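# Four arms build a self-supporting stick ring over well

## Task

Four desks, each carrying one arm, surround a square opening (the well) that has nothing beneath it but the floor. The well's centre is the scene-frame origin in x and y, with its edges parallel to x and y. Approximate arm foot positions (metres) and headings (degrees counter-clockwise from +x): arm1 at x=+0.22, y=+0.56, z=+0.72, heading -90; arm2 at x=-0.52, y=+0.50, z=+0.72, heading -90; arm3 at x=-0.22, y=-0.56, z=+0.72, heading +90; arm4 at x=+0.52, y=-0.50, z=+0.72, heading +90. Make a closed loop of wooden sticks encircling the well's centre, where every stick has one end resting on a desk and its other end lying on the following stick in the loop; sticks are allowed to hang out over the well. Any number of the arms may be used. The loop must hold up on its own: anything still supported only by a robot at the end does not count. Finish by opening the grippers and moving the arms away.

## Robot and tools

Robots: four identical i2rt Big YAM arms named arm1, arm2, arm3 and arm4, each fixed to its own desk. Each has six revolute joints, a two-finger parallel gripper and a wrist camera that, with joints 1 and 6 at 0 and the hand level and forward, rides above the hand looking toward the fingertips. Reach is roughly 1.0 m from the joint1 axis. There is also a fixed room camera, cam_high. The arms act independently and do not wait for one another.

Frames: one shared scene frame, origin on the floor, +z up. The desks are at about z=0.72. hand means the point halfway between the fingertips; its z axis runs along the fingers and its y axis is the direction the fingers open and close. Headings are measured counter-clockwise from +x when seen from above.

execute_actions: argument actions is a list holding a single action object, or empty (empty just returns state and pictures). The action object has one optional key per robot ("arm1" to "arm4"), and under each robot a "joints" object. All motion is commanded this way: there is no Cartesian command. Inside "joints" every entry is an absolute target, not an offset, keyed by name: joint1_rad, joint2_rad, joint3_rad, joint4_rad, joint5_rad, joint6_rad (radians) and gripper_m (metres, fingertip separation). You may name any subset. Ranges: joint1_rad -2.879 to 2.879 (base turn, positive counter-clockwise from above, 0 points the arm along its foot's heading); joint2_rad 0 to 3.141 (shoulder, 0 = upper arm pointing back about level, increasing raises it and brings it forward); joint3_rad 0 to 3.019 (elbow, 0 = fully folded, increasing opens it); joint4_rad -1.692 to 1.57 (hand pitch, positive tips fingers up); joint5_rad -1.57 to 1.57 (hand yaw, positive toward the arm's right); joint6_rad -2.094 to 2.094 (hand roll, positive clockwise viewed from behind the hand); gripper_m 0 to 0.093. Arrival tolerances: ±0.045, ±0.14, ±0.09, ±0.055, ±0.03, ±0.035 rad and ±0.003 m. The motions of one action all begin together and may finish at different moments; joints move at different speeds, so the hand can sweep a wide path. Grip force tops out around 50 to 62 N per pad. The optional cameras argument lists which images to return (arm1_cam_wrist, arm2_cam_wrist, arm3_cam_wrist, arm4_cam_wrist, cam_high, or all); omitted or null gives all, [] gives none. Any unknown key, unknown camera or out-of-range number causes the whole call to be rejected with nothing moving.

wait: seconds from 0 to 10; commands nothing new and returns the same state and images. zoom_image: camera name plus region [x0, y0, x1, y1] in that camera's pixels, top-left origin, at most 504 by 504; only for cameras whose full image was in the latest result. read_manual: returns licence texts only. finished_scene: pass the current scene's number; it ends the scene permanently and reports success, so call it only after the loop stands unaided and the grippers are open and clear.

Reading results: each result gives every robot's state, including joint_positions, joint torques (raw drive output with per-arm offset, scale and noise, so not a clean contact signal), and images listed in the order of the pictures line. joint_status tells how each commanded motion ended: reached; off_target (stopped short and may still push); contact_stop or time_out (target dropped, holds where it stopped, though a timed-out joint may keep a nearby target and keep pushing, listed under on_its_own); not_followed, with a joint command not followed line and usually a cause, meaning a self/inter-arm collision check blocked the arm's joint targets (the gripper part still runs, and blocked targets may be retried on later actions). on_its_own covers what this call did not command; its held at value is the target, not the position. To relieve a pushing joint, command it to its reported position. Tiny target changes may not move a joint. Joints carrying weight sag.

Cameras: calibration is in OpenCV form; wrist cameras are fisheye 616x616, cam_high is 896x504 pinhole with radial distortion, looking down from about z=2.05. Calibrations can be off by a few degrees and millimetres, and wrist-camera poses inherit joint-reading errors.

Things to avoid: arms pressing hard against each other (this fails the task), hard impacts, knocking sticks or anything else out of the work area (failure), dropping or slamming sticks, and long hard pushing. The arm keeps pushing on contact rather than stopping, and sustained load heats motors: a MOTOR HOT line appears from 85 °C, and at 100 °C an OVER-TEMPERATURE FAULT drops that arm and its gripper until cooled, with limit_stop_at_motor_heat in joint_status; resend targets after. The collision check can be late and ignores fingers, gripper housings and wrist cameras, so plan clear paths between neighbouring arms. A joint or arm left out of an action may still be driving toward its previous target. If a call reports a stop, later motion calls in the same reply are skipped. Loose objects may occasionally get a small external push. Fewer seconds of robot motion is better.

Each tool is called after "Call:" as a command line: name --argument value for each argument, lists and objects as JSON in quotes; but a table of rows of numbers goes row by row, as --pt "numbers of a row", without its own name.

## Session

Call:
execute_actions --actions '[]'

Scene clock: 0.00 s.
Joint torques (N m, as the arm reports them, + toward a larger angle): no reading
Motor temperatures (°C, as the motors report them): arm1=[26 23 25 23 25 24] | arm2=[25 26 27 25 23 26] | arm3=[25 24 22 26 24 22] | arm4=[23 23 23 25 23 23]
arm1.joint_positions: joint1_rad=+0.213 joint2_rad=+0.567 joint3_rad=+1.340 joint4_rad=-1.493 joint5_rad=+0.315 joint6_rad=-0.450 gripper_m=+0.095
arm1.joint_status: not commanded
arm1.hand: x=+0.2050 y=+0.3578 z=+1.3228 quat_wxyz=(-0.139, -0.452, -0.782, +0.405) (m; scene frame)
arm2.joint_positions: joint1_rad=+0.463 joint2_rad=+0.589 joint3_rad=+1.462 joint4_rad=-1.326 joint5_rad=+0.138 joint6_rad=+0.121 gripper_m=+0.094
arm2.joint_status: not commanded
arm2.hand: x=-0.4495 y=+0.3032 z=+1.3412 quat_wxyz=(-0.433, -0.525, -0.663, +0.313) (m; scene frame)
arm3.joint_positions: joint1_rad=-0.317 joint2_rad=+0.610 joint3_rad=+1.399 joint4_rad=-1.229 joint5_rad=+0.260 joint6_rad=+0.270 gripper_m=+0.095
arm3.joint_status: not commanded
arm3.hand: x=-0.1091 y=-0.3550 z=+1.3916 quat_wxyz=(-0.462, +0.339, -0.763, -0.297) (m; scene frame)
arm4.joint_positions: joint1_rad=-0.190 joint2_rad=+0.528 joint3_rad=+1.349 joint4_rad=-1.376 joint5_rad=-0.231 joint6_rad=-0.318 gripper_m=+0.094
arm4.joint_status: not commanded
arm4.hand: x=+0.5263 y=-0.3015 z=+1.2796 quat_wxyz=(-0.361, +0.686, -0.534, -0.337) (m; scene frame)
pictures: arm1_cam_wrist, arm2_cam_wrist, arm3_cam_wrist, arm4_cam_wrist, cam_high
Images, in order (width x height): arm1_cam_wrist 616x616, arm2_cam_wrist 616x616, arm3_cam_wrist 616x616, arm4_cam_wrist 616x616, cam_high 896x504.

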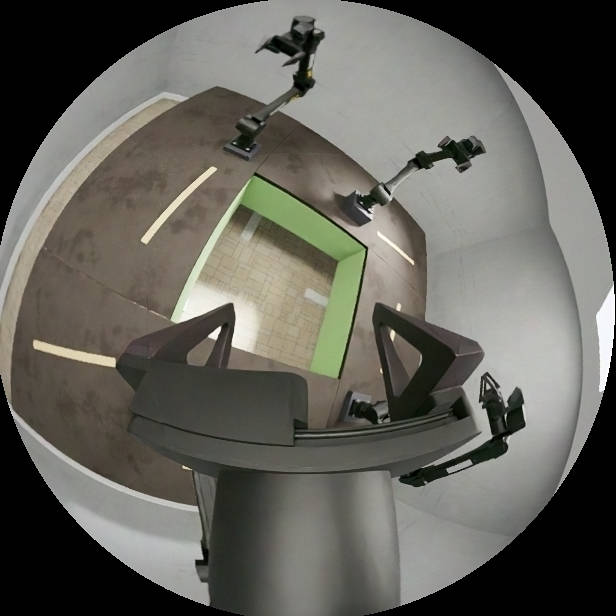

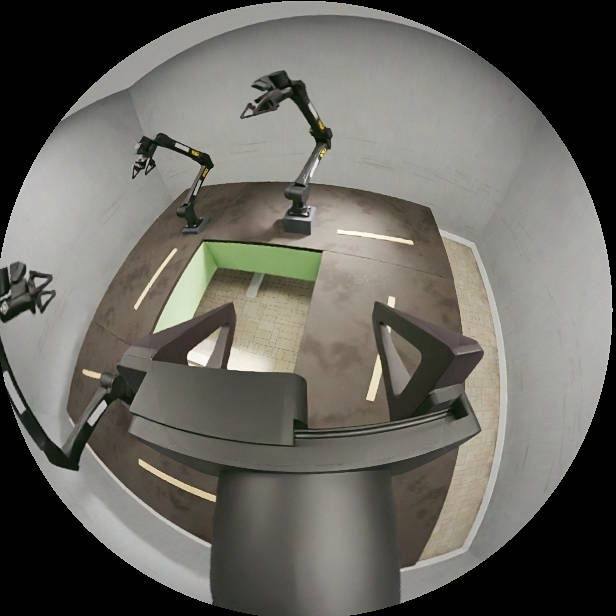

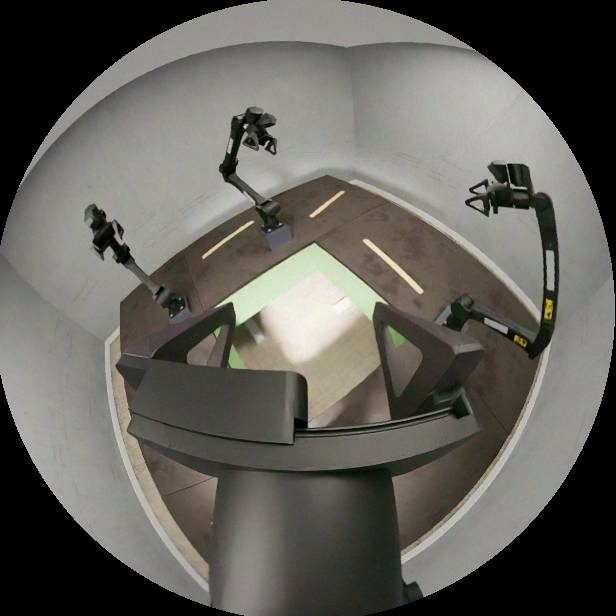

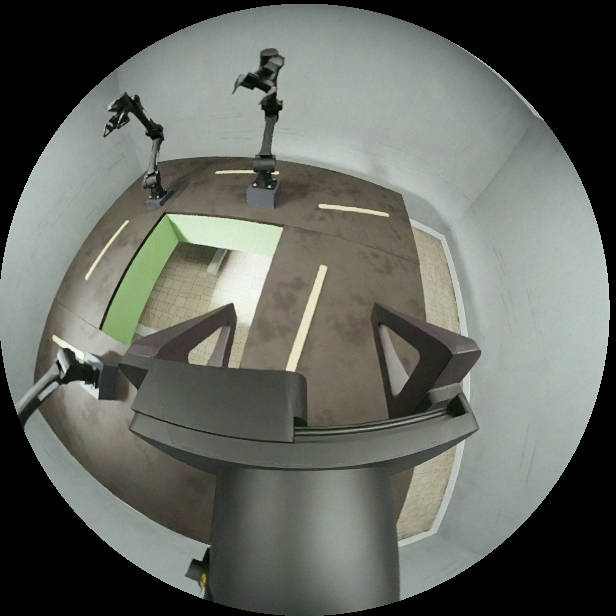

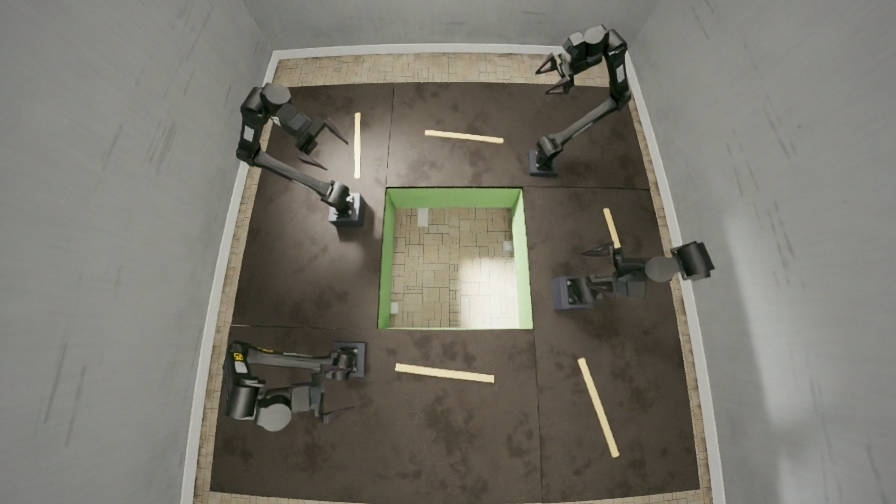

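Call:
zoom_image --camera "cam_high" --region '[320, 90, 660, 290]'

Call:
zoom_image --camera "cam_high" --region '[320, 280, 660, 480]'

Region (320, 90, 660, 290) of cam_high's 896x504 image, scaled by 1.482, with more detail than that image has; it fills the top 296 rows of this view, and the rest is white.

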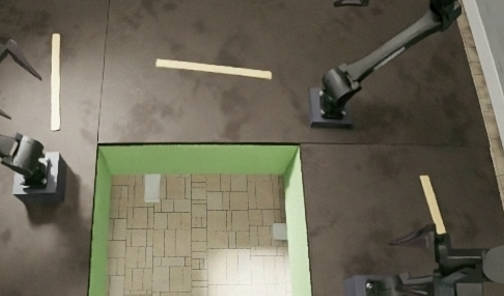

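Region (320, 280, 660, 480) of cam_high's 896x504 image, scaled by 1.482, with more detail than that image has; it fills the top 296 rows of this view, and the rest is white.

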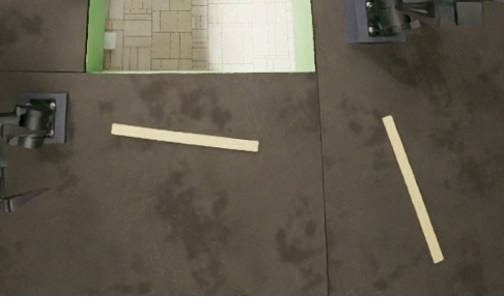

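Call:
execute_actions --actions '[{"arm1":{"joints":{"joint1_rad":1.738,"joint2_rad":1.776,"joint3_rad":1.028,"joint4_rad":-0.823,"joint5_rad":0,"joint6_rad":-0.11}},"arm2":{"joints":{"joint1_rad":-0.468,"joint2_rad":1.48,"joint3_rad":0.862,"joint4_rad":-0.953,"joint5_rad":0,"joint6_rad":-0.333}},"arm3":{"joints":{"joint1_rad":1.521,"joint2_rad":1.56,"joint3_rad":0.73,"joint4_rad":-0.741,"joint5_rad":0,"joint6_rad":-0.13}},"arm4":{"joints":{"joint1_rad":-0.137,"joint2_rad":1.435,"joint3_rad":0.814,"joint4_rad":-0.95,"joint5_rad":0,"joint6_rad":0}}}]'

Scene clock: 23.97 s.
Joint torques (N m, as the arm reports them, + toward a larger angle): arm1=[  0.25 -13.42   7.54   1.12  -0.07   0.21] | arm2=[-0.92 -7.07  9.44  0.51  0.06 -0.16] | arm3=[ 1.15 -9.03  6.66  0.76 -0.07 -0.15] | arm4=[ 0.32 -9.91  7.33  0.78 -0.01  0.14]
Motor temperatures (°C, as the motors report them): arm1=[26 23 29 23 25 24] | arm2=[25 26 31 26 23 26] | arm3=[25 24 28 26 24 22] | arm4=[23 23 28 25 23 23]
arm1.joint_positions: joint1_rad=+1.742 joint2_rad=+1.769 joint3_rad=+1.024 joint4_rad=-0.837 joint5_rad=-0.001 joint6_rad=-0.117 gripper_m=+0.095
arm1.joint_status: all done
arm1.hand: x=+0.6512 y=+0.6361 z=+0.8075 quat_wxyz=(+0.005, +0.145, -0.989, -0.004) (m; scene frame)
arm2.joint_positions: joint1_rad=-0.468 joint2_rad=+1.476 joint3_rad=+0.842 joint4_rad=-0.962 joint5_rad=+0.001 joint6_rad=-0.319 gripper_m=+0.094
arm2.joint_status: all done
arm2.hand: x=-0.6899 y=+0.1884 z=+0.8029 quat_wxyz=(+0.005, -0.767, -0.641, -0.006) (m; scene frame)
arm3.joint_positions: joint1_rad=+1.523 joint2_rad=+1.556 joint3_rad=+0.733 joint4_rad=-0.747 joint5_rad=+0.001 joint6_rad=-0.118 gripper_m=+0.095
arm3.joint_status: all done
arm3.hand: x=-0.5606 y=-0.5498 z=+0.7974 quat_wxyz=(-0.008, +0.999, +0.046, +0.004) (m; scene frame)
arm4.joint_positions: joint1_rad=-0.144 joint2_rad=+1.426 joint3_rad=+0.797 joint4_rad=-0.962 joint5_rad=-0.003 joint6_rad=-0.012 gripper_m=+0.094
arm4.joint_status: all done
arm4.hand: x=+0.5690 y=-0.1649 z=+0.7913 quat_wxyz=(+0.014, +0.659, -0.752, +0.000) (m; scene frame)
pictures: arm1_cam_wrist, arm2_cam_wrist, arm3_cam_wrist, arm4_cam_wrist, cam_high
camera_calibration (this result's frames):
arm1_cam_wrist: T_world_to_cam=[[0.280594, -0.959342, -0.0304989, 0.455309], [-0.769967, -0.243949, 0.58961, 0.186725], [-0.573078, -0.141958, -0.807112, 1.23794], [0, 0, 0, 1]] pos_world=[0.72545, 0.658084, 0.902946]
arm2_cam_wrist: T_world_to_cam=[[-0.983412, 0.18132, 0.00481344, -0.719924], [0.147852, 0.785957, 0.600343, -0.525154], [0.105071, 0.591096, -0.799728, 0.728274], [0, 0, 0, 1]] pos_world=[-0.706857, 0.112805, 0.901159]
arm3_cam_wrist: T_world_to_cam=[[-0.0883218, 0.995927, 0.0181552, 0.482498], [0.806572, 0.0608103, 0.588, 0.0259844], [0.5845, 0.0665766, -0.808657, 1.1318], [0, 0, 0, 1]] pos_world=[-0.639879, -0.557464, 0.891198]
arm4_cam_wrist: T_world_to_cam=[[0.991184, -0.129835, -0.0263841, -0.55989], [-0.088068, -0.794441, 0.600922, -0.557005], [-0.0989815, -0.593301, -0.798872, 0.714329], [0, 0, 0, 1]] pos_world=[0.576605, -0.0913885, 0.890602]
Images, in order (width x height): arm1_cam_wrist 616x616, arm2_cam_wrist 616x616, arm3_cam_wrist 616x616, arm4_cam_wrist 616x616, cam_high 896x504.

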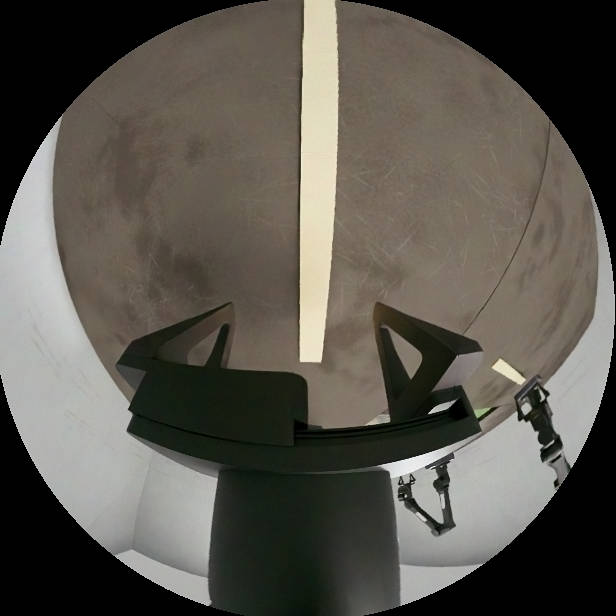

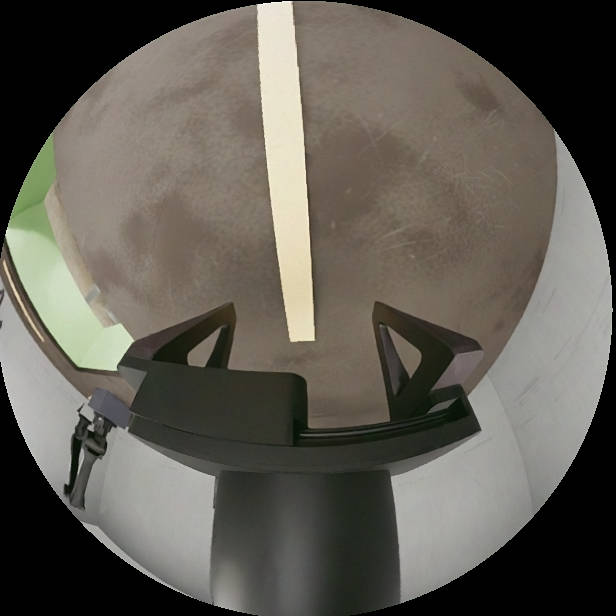

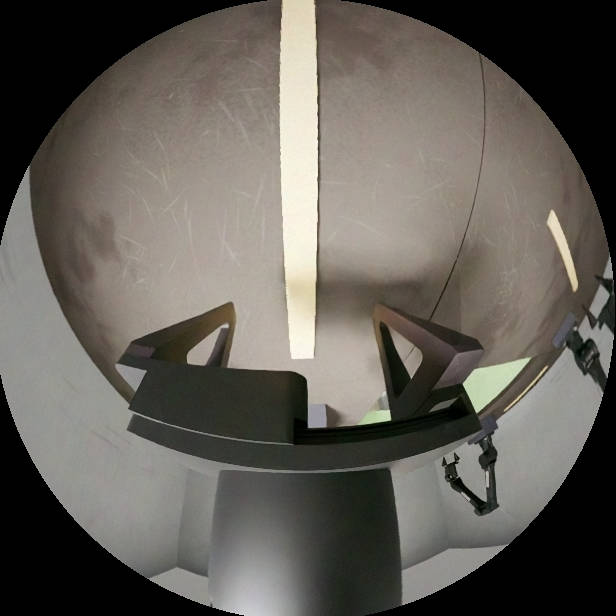

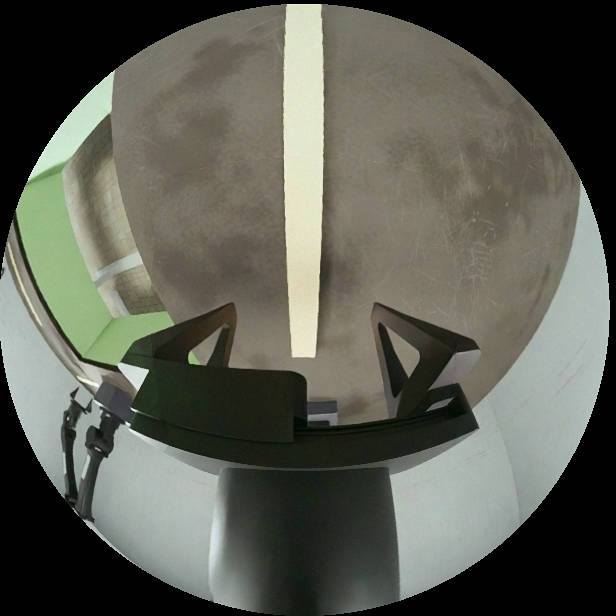

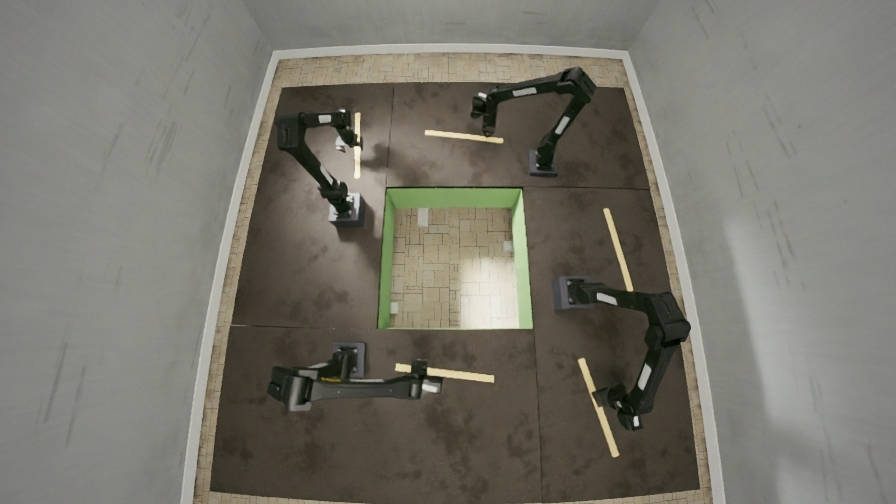

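Call:
execute_actions --actions '[{"arm1":{"joints":{"joint1_rad":1.72,"joint2_rad":1.932,"joint3_rad":0.994,"joint4_rad":-0.633,"joint6_rad":-0.09}},"arm2":{"joints":{"joint1_rad":-0.42,"joint2_rad":1.677,"joint3_rad":0.862,"joint4_rad":-0.756,"joint6_rad":-0.35}},"arm3":{"joints":{"joint2_rad":1.735,"joint3_rad":0.692,"joint4_rad":-0.528}},"arm4":{"joints":{"joint2_rad":1.577,"joint3_rad":0.77,"joint4_rad":-0.764}}}]' --cameras '[]'

Call:
execute_actions --actions '[{"arm1":{"joints":{"gripper_m":0}},"arm2":{"joints":{"gripper_m":0}},"arm3":{"joints":{"gripper_m":0}},"arm4":{"joints":{"gripper_m":0}}}]'

Scene clock: 31.77 s.
Joint torques (N m, as the arm reports them, + toward a larger angle): arm1=[ -0.34 -14.41   6.13   1.22  -0.13   0.23] | arm2=[-0.86 -8.38  7.68  0.84  0.16 -0.11] | arm3=[  1.09 -11.     4.97   0.9   -0.07  -0.15] | arm4=[  0.39 -12.57   5.49   0.83  -0.01   0.14]
Motor temperatures (°C, as the motors report them): arm1=[26 24 28 23 25 24] | arm2=[25 26 31 26 23 26] | arm3=[25 25 27 26 24 22] | arm4=[23 23 28 25 23 23]
arm1.joint_positions: joint1_rad=+1.728 joint2_rad=+1.925 joint3_rad=+0.993 joint4_rad=-0.651 joint5_rad=+0.001 joint6_rad=-0.097 gripper_m=+0.095
arm1.joint_status: all done
arm1.hand: x=+0.6530 y=+0.6305 z=+0.7337 quat_wxyz=(+0.005, +0.128, -0.992, -0.004) (m; scene frame)
arm2.joint_positions: joint1_rad=-0.422 joint2_rad=+1.672 joint3_rad=+0.849 joint4_rad=-0.775 joint5_rad=-0.002 joint6_rad=-0.340 gripper_m=+0.094
arm2.joint_status: all done
arm2.hand: x=-0.6866 y=+0.1574 z=+0.7356 quat_wxyz=(+0.005, -0.745, -0.667, -0.008) (m; scene frame)
arm3.joint_positions: joint1_rad=+1.523 joint2_rad=+1.743 joint3_rad=+0.694 joint4_rad=-0.537 joint5_rad=+0.001 joint6_rad=-0.118 gripper_m=+0.095
arm3.joint_status: all done
arm3.hand: x=-0.5563 y=-0.5489 z=+0.7283 quat_wxyz=(-0.007, +0.999, +0.046, +0.012) (m; scene frame)
arm4.joint_positions: joint1_rad=-0.144 joint2_rad=+1.581 joint3_rad=+0.769 joint4_rad=-0.776 joint5_rad=-0.003 joint6_rad=-0.012 gripper_m=+0.094
arm4.joint_status: all done
arm4.hand: x=+0.5701 y=-0.1514 z=+0.7321 quat_wxyz=(+0.013, +0.659, -0.752, +0.000) (m; scene frame)
pictures: none
No camera images: the call's "cameras" was empty. Leave "cameras" out to get every camera's image.

Scene clock: 32.50 s.
Joint torques (N m, as the arm reports them, + toward a larger angle): arm1=[ -0.12 -13.56   6.12   1.18  -0.08   0.19] | arm2=[-0.82 -8.46  7.68  0.65  0.2  -0.12] | arm3=[  1.13 -11.01   4.97   0.88  -0.07  -0.14] | arm4=[  0.35 -12.29   5.38   0.77  -0.04   0.12]
Motor temperatures (°C, as the motors report them): arm1=[26 24 28 23 25 24] | arm2=[25 26 31 26 23 26] | arm3=[25 25 27 26 24 22] | arm4=[23 23 28 25 23 23]
arm1.joint_positions: joint1_rad=+1.728 joint2_rad=+1.925 joint3_rad=+0.993 joint4_rad=-0.651 joint5_rad=+0.000 joint6_rad=-0.096 gripper_m=+0.027
arm1.joint_status: gripper_m off_target (ended at +0.027, target +0.000)
arm1.hand: x=+0.6530 y=+0.6306 z=+0.7337 quat_wxyz=(+0.005, +0.128, -0.992, -0.004) (m; scene frame)
arm2.joint_positions: joint1_rad=-0.422 joint2_rad=+1.672 joint3_rad=+0.849 joint4_rad=-0.768 joint5_rad=-0.002 joint6_rad=-0.340 gripper_m=+0.027
arm2.joint_status: gripper_m off_target (ended at +0.027, target +0.000)
arm2.hand: x=-0.6872 y=+0.1559 z=+0.7356 quat_wxyz=(+0.003, -0.745, -0.667, -0.005) (m; scene frame)
arm3.joint_positions: joint1_rad=+1.523 joint2_rad=+1.743 joint3_rad=+0.694 joint4_rad=-0.537 joint5_rad=+0.001 joint6_rad=-0.120 gripper_m=+0.027
arm3.joint_status: gripper_m off_target (ended at +0.027, target +0.000)
arm3.hand: x=-0.5563 y=-0.5489 z=+0.7283 quat_wxyz=(-0.007, +0.999, +0.046, +0.012) (m; scene frame)
arm4.joint_positions: joint1_rad=-0.144 joint2_rad=+1.581 joint3_rad=+0.769 joint4_rad=-0.776 joint5_rad=-0.002 joint6_rad=-0.011 gripper_m=+0.027
arm4.joint_status: gripper_m off_target (ended at +0.027, target +0.000)
arm4.hand: x=+0.5702 y=-0.1514 z=+0.7321 quat_wxyz=(+0.013, +0.659, -0.752, +0.000) (m; scene frame)
pictures: arm1_cam_wrist, arm2_cam_wrist, arm3_cam_wrist, arm4_cam_wrist, cam_high
camera_calibration (this result's frames):
arm1_cam_wrist: T_world_to_cam=[[0.246756, -0.968624, -0.0296335, 0.474545], [-0.777743, -0.216187, 0.590236, 0.217426], [-0.578123, -0.122597, -0.806687, 1.16939], [0, 0, 0, 1]] pos_world=[0.728058, 0.650025, 0.829063]
arm2_cam_wrist: T_world_to_cam=[[-0.993362, 0.114983, 0.00331685, -0.706413], [0.0942439, 0.796984, 0.596603, -0.495417], [0.0659557, 0.592955, -0.80253, 0.668196], [0, 0, 0, 1]] pos_world=[-0.699105, 0.0798544, 0.834157]
arm3_cam_wrist: T_world_to_cam=[[-0.0898843, 0.995819, 0.0162713, 0.483687], [0.796959, 0.0621175, 0.60083, 0.0491652], [0.597308, 0.0669728, -0.799211, 1.07376], [0, 0, 0, 1]] pos_world=[-0.63707, -0.556631, 0.820748]
arm4_cam_wrist: T_world_to_cam=[[0.991111, -0.130553, -0.0255763, -0.561551], [-0.0893463, -0.795656, 0.599123, -0.508692], [-0.0985673, -0.591512, -0.800248, 0.676205], [0, 0, 0, 1]] pos_world=[0.577761, -0.0780727, 0.831539]
Images, in order (width x height): arm1_cam_wrist 616x616, arm2_cam_wrist 616x616, arm3_cam_wrist 616x616, arm4_cam_wrist 616x616, cam_high 896x504.

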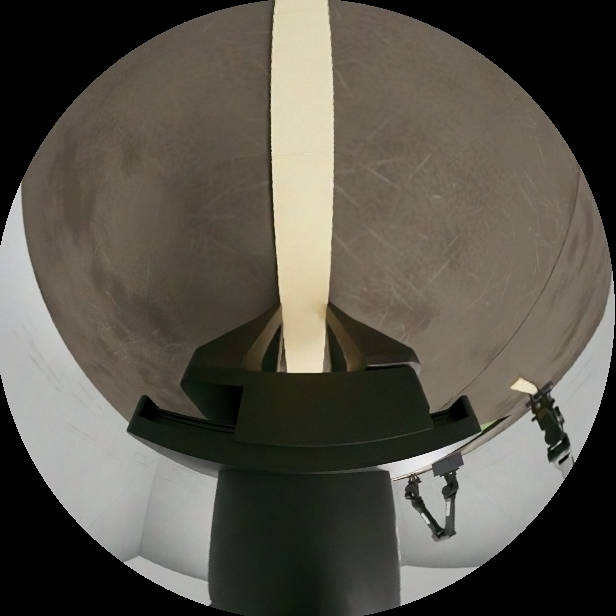

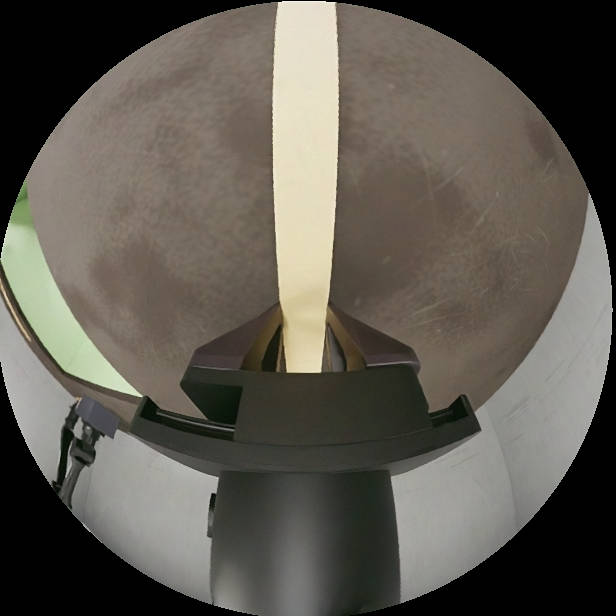

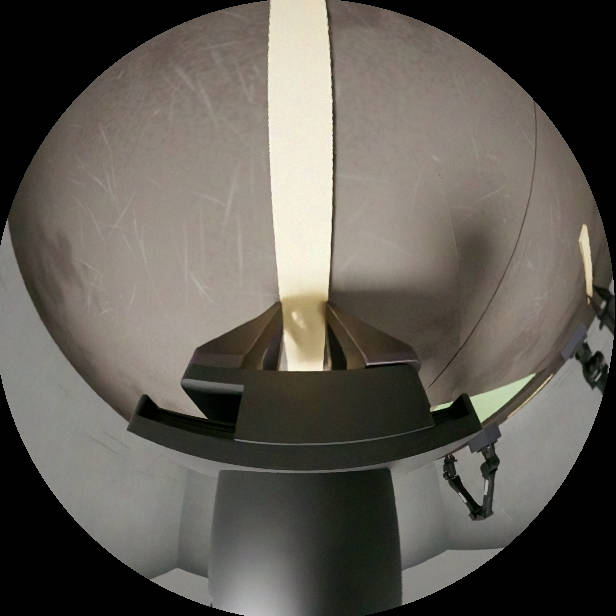

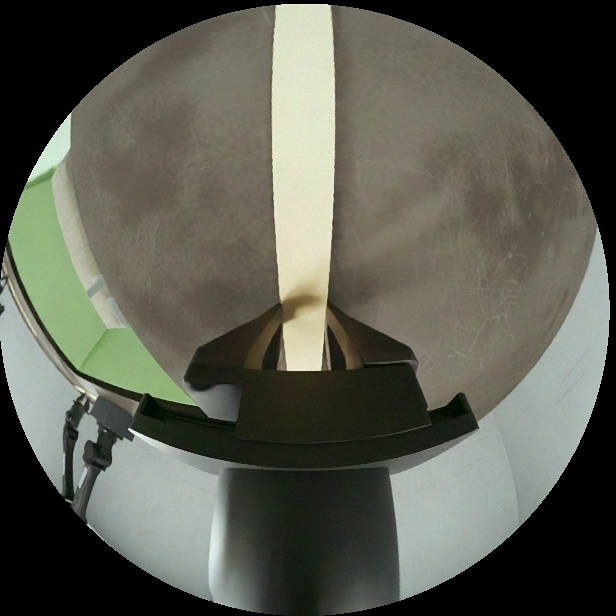

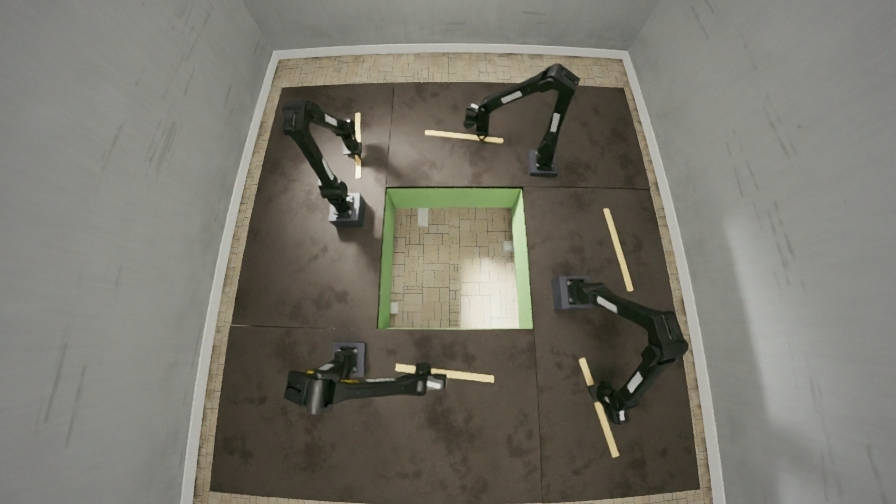

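Call:
execute_actions --actions '[{"arm1":{"joints":{"joint2_rad":1.276,"joint3_rad":1.064,"joint4_rad":-1.36}},"arm2":{"joints":{"joint2_rad":1.48,"joint4_rad":-0.953}},"arm3":{"joints":{"joint2_rad":1.5,"joint3_rad":0.7,"joint4_rad":-0.7}},"arm4":{"joints":{"joint2_rad":1.435,"joint3_rad":0.814,"joint4_rad":-0.95}}}]' --cameras '[]'

Call:
execute_actions --actions '[{"arm1":{"joints":{"joint1_rad":-0.72,"joint6_rad":-0.25}},"arm3":{"joints":{"joint1_rad":-0.74,"joint6_rad":-0.25}}}]' --cameras '["cam_high"]'

Call:
execute_actions --actions '[{"arm1":{"joints":{"joint2_rad":1.575,"joint3_rad":0.6,"joint4_rad":-0.31,"joint5_rad":-0.17}},"arm3":{"joints":{"joint2_rad":1.54,"joint3_rad":0.61,"joint4_rad":-0.35,"joint5_rad":-0.17}},"arm2":{"joints":{"joint2_rad":1.8,"joint3_rad":1.308,"joint4_rad":-0.9,"joint5_rad":-0.275,"joint6_rad":-0.7}},"arm4":{"joints":{"joint2_rad":1.78,"joint3_rad":1.322,"joint4_rad":-0.93,"joint5_rad":-0.275,"joint6_rad":-0.7}}}]' --cameras '["cam_high"]'

Call:
execute_actions --actions '[{"arm2":{"joints":{"joint1_rad":0.42,"joint2_rad":1.885,"joint4_rad":-0.815}},"arm4":{"joints":{"joint1_rad":0.389,"joint2_rad":1.866,"joint4_rad":-0.847}}}]'

Scene clock: 51.53 s.
Joint torques (N m, as the arm reports them, + toward a larger angle): arm1=[ 0.1  -8.82 11.35 -0.25 -0.07  0.17] | arm2=[-0.79 -7.24  8.93 -0.14  0.19 -0.12] | arm3=[ 1.13 -8.08  7.69  0.4  -0.07 -0.14] | arm4=[  0.42 -10.48   9.04  -0.15  -0.04   0.13]
Motor temperatures (°C, as the motors report them): arm1=[26 25 28 23 25 24] | arm2=[25 27 31 26 23 26] | arm3=[25 26 26 26 24 22] | arm4=[23 24 27 25 23 23]
arm1.joint_positions: joint1_rad=+1.728 joint2_rad=+1.270 joint3_rad=+1.042 joint4_rad=-1.344 joint5_rad=+0.000 joint6_rad=-0.096 gripper_m=+0.027
arm1.joint_status: all done
arm1.hand: x=+0.5586 y=+0.6132 z=+1.0042 quat_wxyz=(+0.000, +0.128, -0.992, -0.004) (m; scene frame)
arm2.joint_positions: joint1_rad=-0.422 joint2_rad=+1.477 joint3_rad=+0.849 joint4_rad=-0.944 joint5_rad=-0.002 joint6_rad=-0.340 gripper_m=+0.027
arm2.joint_status: all done
arm2.hand: x=-0.6782 y=+0.1739 z=+0.8046 quat_wxyz=(-0.001, -0.745, -0.667, +0.004) (m; scene frame)
arm3.joint_positions: joint1_rad=+1.523 joint2_rad=+1.493 joint3_rad=+0.694 joint4_rad=-0.693 joint5_rad=+0.001 joint6_rad=-0.120 gripper_m=+0.027
arm3.joint_status: all done
arm3.hand: x=-0.5624 y=-0.5499 z=+0.8076 quat_wxyz=(-0.010, +0.998, +0.047, -0.035) (m; scene frame)
arm4.joint_positions: joint1_rad=-0.144 joint2_rad=+1.436 joint3_rad=+0.769 joint4_rad=-0.941 joint5_rad=-0.002 joint6_rad=-0.011 gripper_m=+0.027
arm4.joint_status: all done
arm4.hand: x=+0.5676 y=-0.1739 z=+0.7797 quat_wxyz=(+0.020, +0.659, -0.752, +0.006) (m; scene frame)
pictures: none
No camera images: the call's "cameras" was empty. Leave "cameras" out to get every camera's image.

Scene clock: 53.73 s.
Joint torques (N m, as the arm reports them, + toward a larger angle): arm1=[ 0.22 -9.1  11.33 -0.19 -0.17  0.07] | arm2=[-0.84 -6.93  8.96 -0.12  0.18 -0.12] | arm3=[ 1.48 -8.16  7.85  0.42 -0.08 -0.16] | arm4=[  0.37 -10.77   9.02  -0.16  -0.03   0.14]
Motor temperatures (°C, as the motors report them): arm1=[26 25 28 23 25 24] | arm2=[25 27 31 26 23 26] | arm3=[25 26 26 26 24 22] | arm4=[23 24 28 25 23 23]
arm1.joint_positions: joint1_rad=-0.719 joint2_rad=+1.270 joint3_rad=+1.042 joint4_rad=-1.344 joint5_rad=+0.001 joint6_rad=-0.243 gripper_m=+0.027
arm1.joint_status: all done
arm1.hand: x=-0.0110 y=+0.2981 z=+1.0011 quat_wxyz=(+0.004, -0.853, -0.521, -0.003) (m; scene frame)
arm2.joint_positions: joint1_rad=-0.422 joint2_rad=+1.477 joint3_rad=+0.849 joint4_rad=-0.944 joint5_rad=-0.002 joint6_rad=-0.340 gripper_m=+0.027
arm2.joint_status: not commanded
arm2.hand: x=-0.6782 y=+0.1739 z=+0.8046 quat_wxyz=(-0.001, -0.745, -0.667, +0.004) (m; scene frame)
arm3.joint_positions: joint1_rad=-0.742 joint2_rad=+1.495 joint3_rad=+0.694 joint4_rad=-0.693 joint5_rad=+0.001 joint6_rad=-0.238 gripper_m=+0.027
arm3.joint_status: all done
arm3.hand: x=+0.0114 y=-0.3009 z=+0.8147 quat_wxyz=(-0.043, +0.517, -0.855, -0.016) (m; scene frame)
arm4.joint_positions: joint1_rad=-0.144 joint2_rad=+1.436 joint3_rad=+0.769 joint4_rad=-0.941 joint5_rad=-0.002 joint6_rad=-0.011 gripper_m=+0.027
arm4.joint_status: not commanded
arm4.hand: x=+0.5676 y=-0.1739 z=+0.7797 quat_wxyz=(+0.020, +0.659, -0.752, +0.006) (m; scene frame)
pictures: cam_high
Images, in order (width x height): cam_high 896x504.

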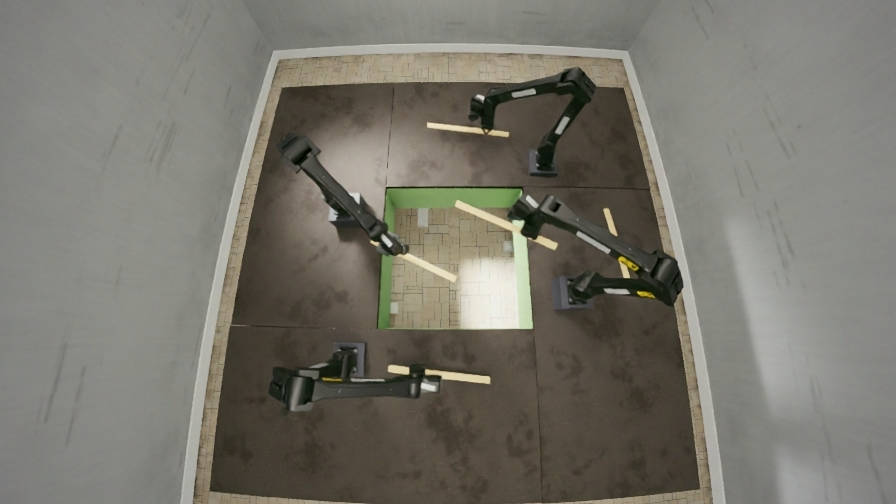

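Scene clock: 55.40 s.
Joint torques (N m, as the arm reports them, + toward a larger angle): arm1=[  0.08 -11.02   6.67   1.97  -0.38   0.06] | arm2=[ -0.51 -13.74  11.88   0.66  -0.34  -0.18] | arm3=[ 1.5  -9.    7.47  1.67 -0.32 -0.17] | arm4=[  0.4  -17.99   9.81   0.87  -0.59  -0.11]
Motor temperatures (°C, as the motors report them): arm1=[26 25 28 23 25 24] | arm2=[25 27 31 26 23 26] | arm3=[25 26 26 26 24 22] | arm4=[23 25 29 25 23 23]
arm1.joint_positions: joint1_rad=-0.719 joint2_rad=+1.591 joint3_rad=+0.591 joint4_rad=-0.333 joint5_rad=-0.167 joint6_rad=-0.243 gripper_m=+0.027
arm1.joint_status: all done
arm1.hand: x=+0.0011 y=+0.2698 z=+0.7701 quat_wxyz=(-0.111, -0.840, -0.525, +0.085) (m; scene frame)
arm2.joint_positions: joint1_rad=-0.422 joint2_rad=+1.811 joint3_rad=+1.267 joint4_rad=-0.908 joint5_rad=-0.271 joint6_rad=-0.686 gripper_m=+0.027
arm2.joint_status: all done
arm2.hand: x=-0.7112 y=+0.0010 z=+0.8087 quat_wxyz=(-0.143, -0.606, -0.782, +0.033) (m; scene frame)
arm3.joint_positions: joint1_rad=-0.742 joint2_rad=+1.544 joint3_rad=+0.600 joint4_rad=-0.364 joint5_rad=-0.164 joint6_rad=-0.239 gripper_m=+0.027
arm3.joint_status: all done
arm3.hand: x=+0.0045 y=-0.2657 z=+0.7876 quat_wxyz=(-0.107, +0.520, -0.839, -0.121) (m; scene frame)
arm4.joint_positions: joint1_rad=-0.144 joint2_rad=+1.780 joint3_rad=+1.278 joint4_rad=-0.938 joint5_rad=-0.271 joint6_rad=-0.687 gripper_m=+0.027
arm4.joint_status: all done
arm4.hand: x=+0.5521 y=+0.0341 z=+0.8120 quat_wxyz=(-0.008, +0.864, -0.478, -0.156) (m; scene frame)
pictures: cam_high
Images, in order (width x height): cam_high 896x504.

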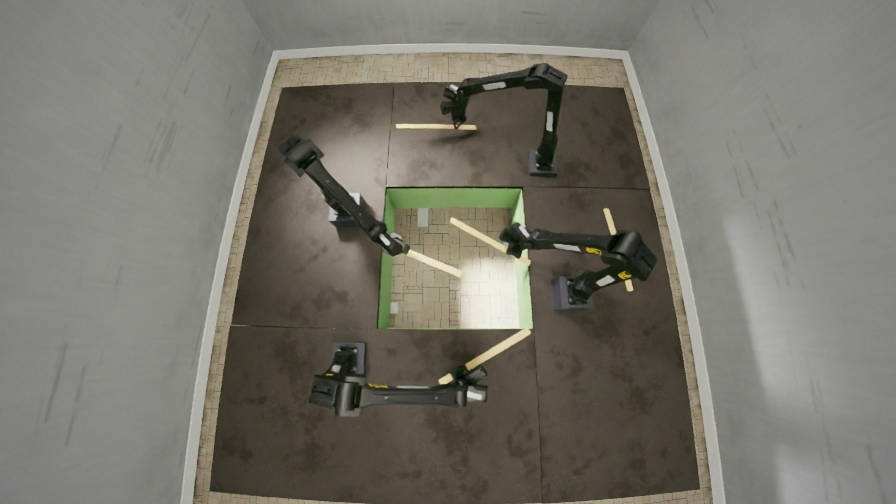

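Scene clock: 57.00 s.
Joint torques (N m, as the arm reports them, + toward a larger angle): arm1=[  0.29 -11.04   6.38   1.89  -0.37   0.01] | arm2=[ -1.86 -14.53  10.44   0.82  -0.3   -0.13] | arm3=[ 1.49 -8.91  7.48  1.66 -0.32 -0.17] | arm4=[ -0.21 -18.64   9.49   0.94  -0.32  -0.08]
Motor temperatures (°C, as the motors report them): arm1=[26 25 28 23 25 24] | arm2=[25 27 32 26 23 26] | arm3=[25 26 26 26 24 22] | arm4=[23 25 29 25 23 23]
arm1.joint_positions: joint1_rad=-0.719 joint2_rad=+1.591 joint3_rad=+0.591 joint4_rad=-0.333 joint5_rad=-0.167 joint6_rad=-0.243 gripper_m=+0.027
arm1.joint_status: not commanded
arm1.hand: x=+0.0011 y=+0.2698 z=+0.7701 quat_wxyz=(-0.111, -0.840, -0.525, +0.085) (m; scene frame)
arm2.joint_positions: joint1_rad=+0.428 joint2_rad=+1.899 joint3_rad=+1.280 joint4_rad=-0.826 joint5_rad=-0.272 joint6_rad=-0.689 gripper_m=+0.027
arm2.joint_status: all done
arm2.hand: x=-0.2648 y=+0.0114 z=+0.7663 quat_wxyz=(-0.143, -0.228, -0.963, -0.027) (m; scene frame)
arm3.joint_positions: joint1_rad=-0.742 joint2_rad=+1.544 joint3_rad=+0.600 joint4_rad=-0.364 joint5_rad=-0.164 joint6_rad=-0.239 gripper_m=+0.027
arm3.joint_status: not commanded
arm3.hand: x=+0.0045 y=-0.2657 z=+0.7876 quat_wxyz=(-0.107, +0.520, -0.839, -0.121) (m; scene frame)
arm4.joint_positions: joint1_rad=+0.391 joint2_rad=+1.871 joint3_rad=+1.279 joint4_rad=-0.857 joint5_rad=-0.277 joint6_rad=-0.691 gripper_m=+0.027
arm4.joint_status: all done
arm4.hand: x=+0.2693 y=-0.0141 z=+0.7726 quat_wxyz=(+0.035, +0.960, -0.230, -0.154) (m; scene frame)
pictures: arm1_cam_wrist, arm2_cam_wrist, arm3_cam_wrist, arm4_cam_wrist, cam_high
camera_calibration (this result's frames):
arm1_cam_wrist: T_world_to_cam=[[-0.897607, 0.424402, -0.119101, -0.0186992], [0.362499, 0.864438, 0.348341, -0.495584], [0.250792, 0.269499, -0.929771, 0.765773], [0, 0, 0, 1]] pos_world=[-0.0291858, 0.229963, 0.882398]
arm2_cam_wrist: T_world_to_cam=[[-0.436313, -0.892635, -0.113286, -0.0219538], [-0.858162, 0.37496, 0.350662, -0.497309], [-0.270536, 0.250216, -0.929625, 0.762906], [0, 0, 0, 1]] pos_world=[-0.229957, -0.0240175, 0.881117]
arm3_cam_wrist: T_world_to_cam=[[0.897215, -0.432318, -0.0900371, -0.0490276], [-0.388633, -0.86984, 0.303879, -0.459485], [-0.20969, -0.237653, -0.948447, 0.807459], [0, 0, 0, 1]] pos_world=[0.0347336, -0.228979, 0.901045]
arm4_cam_wrist: T_world_to_cam=[[0.427539, 0.892202, -0.145558, 0.0145252], [0.872067, -0.364639, 0.326402, -0.492723], [0.23814, -0.266485, -0.933957, 0.777359], [0, 0, 0, 1]] pos_world=[0.238357, 0.0145291, 0.888959]
Images, in order (width x height): arm1_cam_wrist 616x616, arm2_cam_wrist 616x616, arm3_cam_wrist 616x616, arm4_cam_wrist 616x616, cam_high 896x504.

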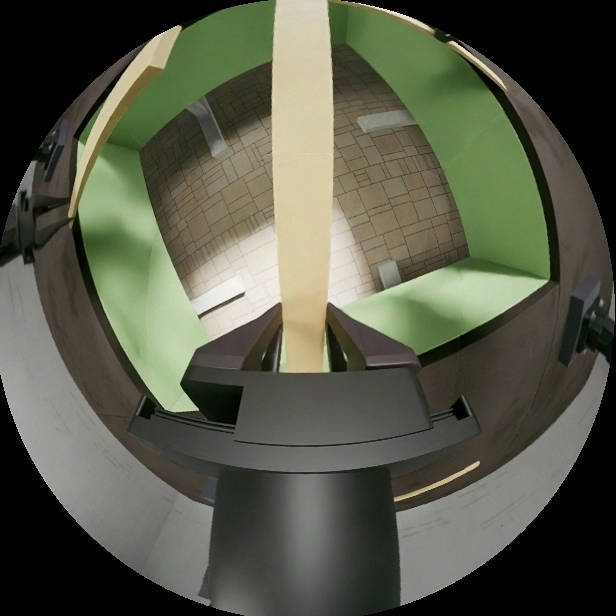

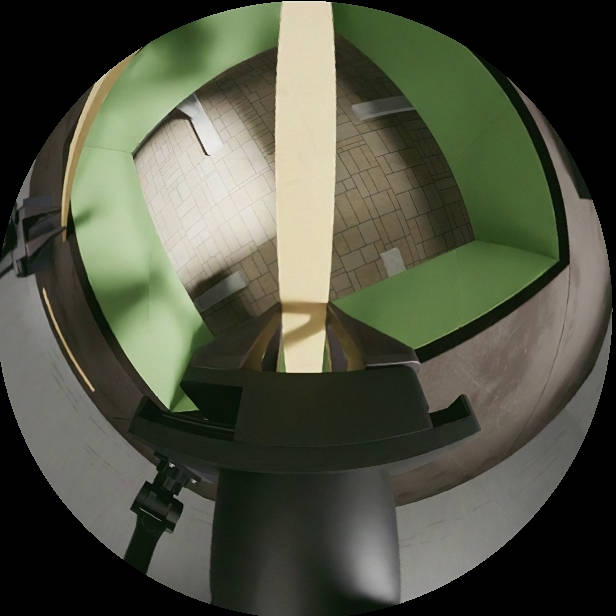

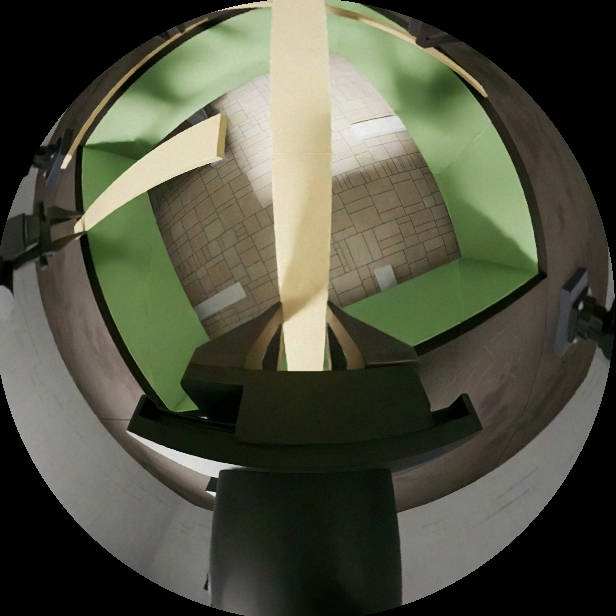

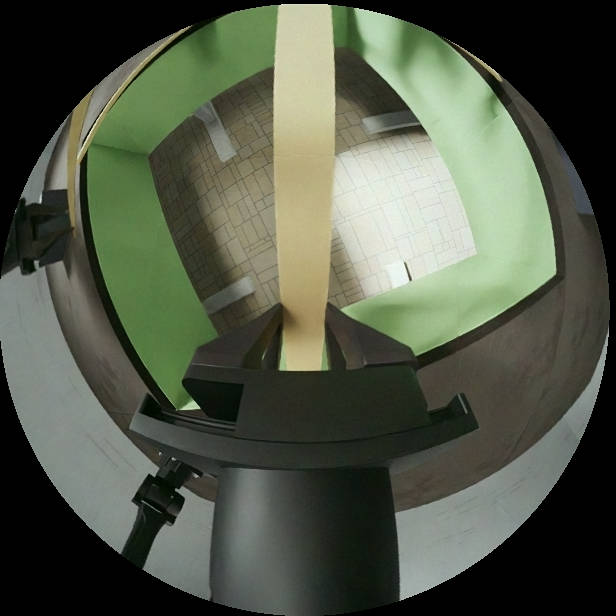

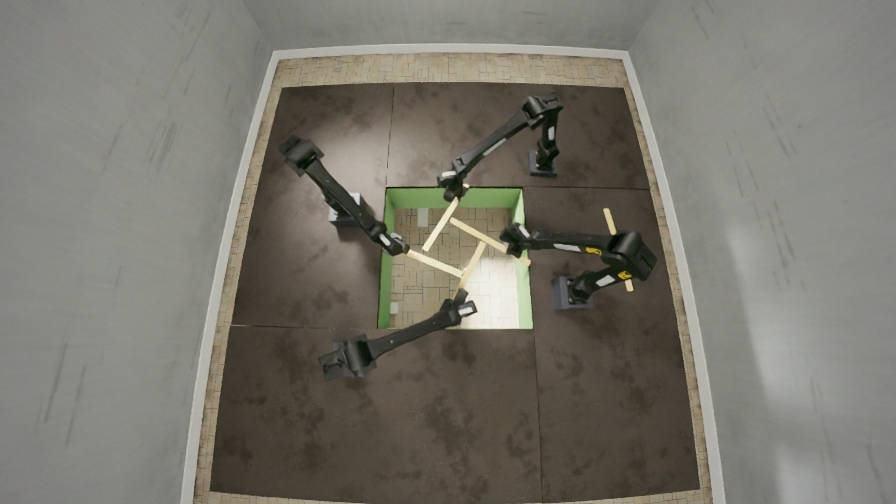

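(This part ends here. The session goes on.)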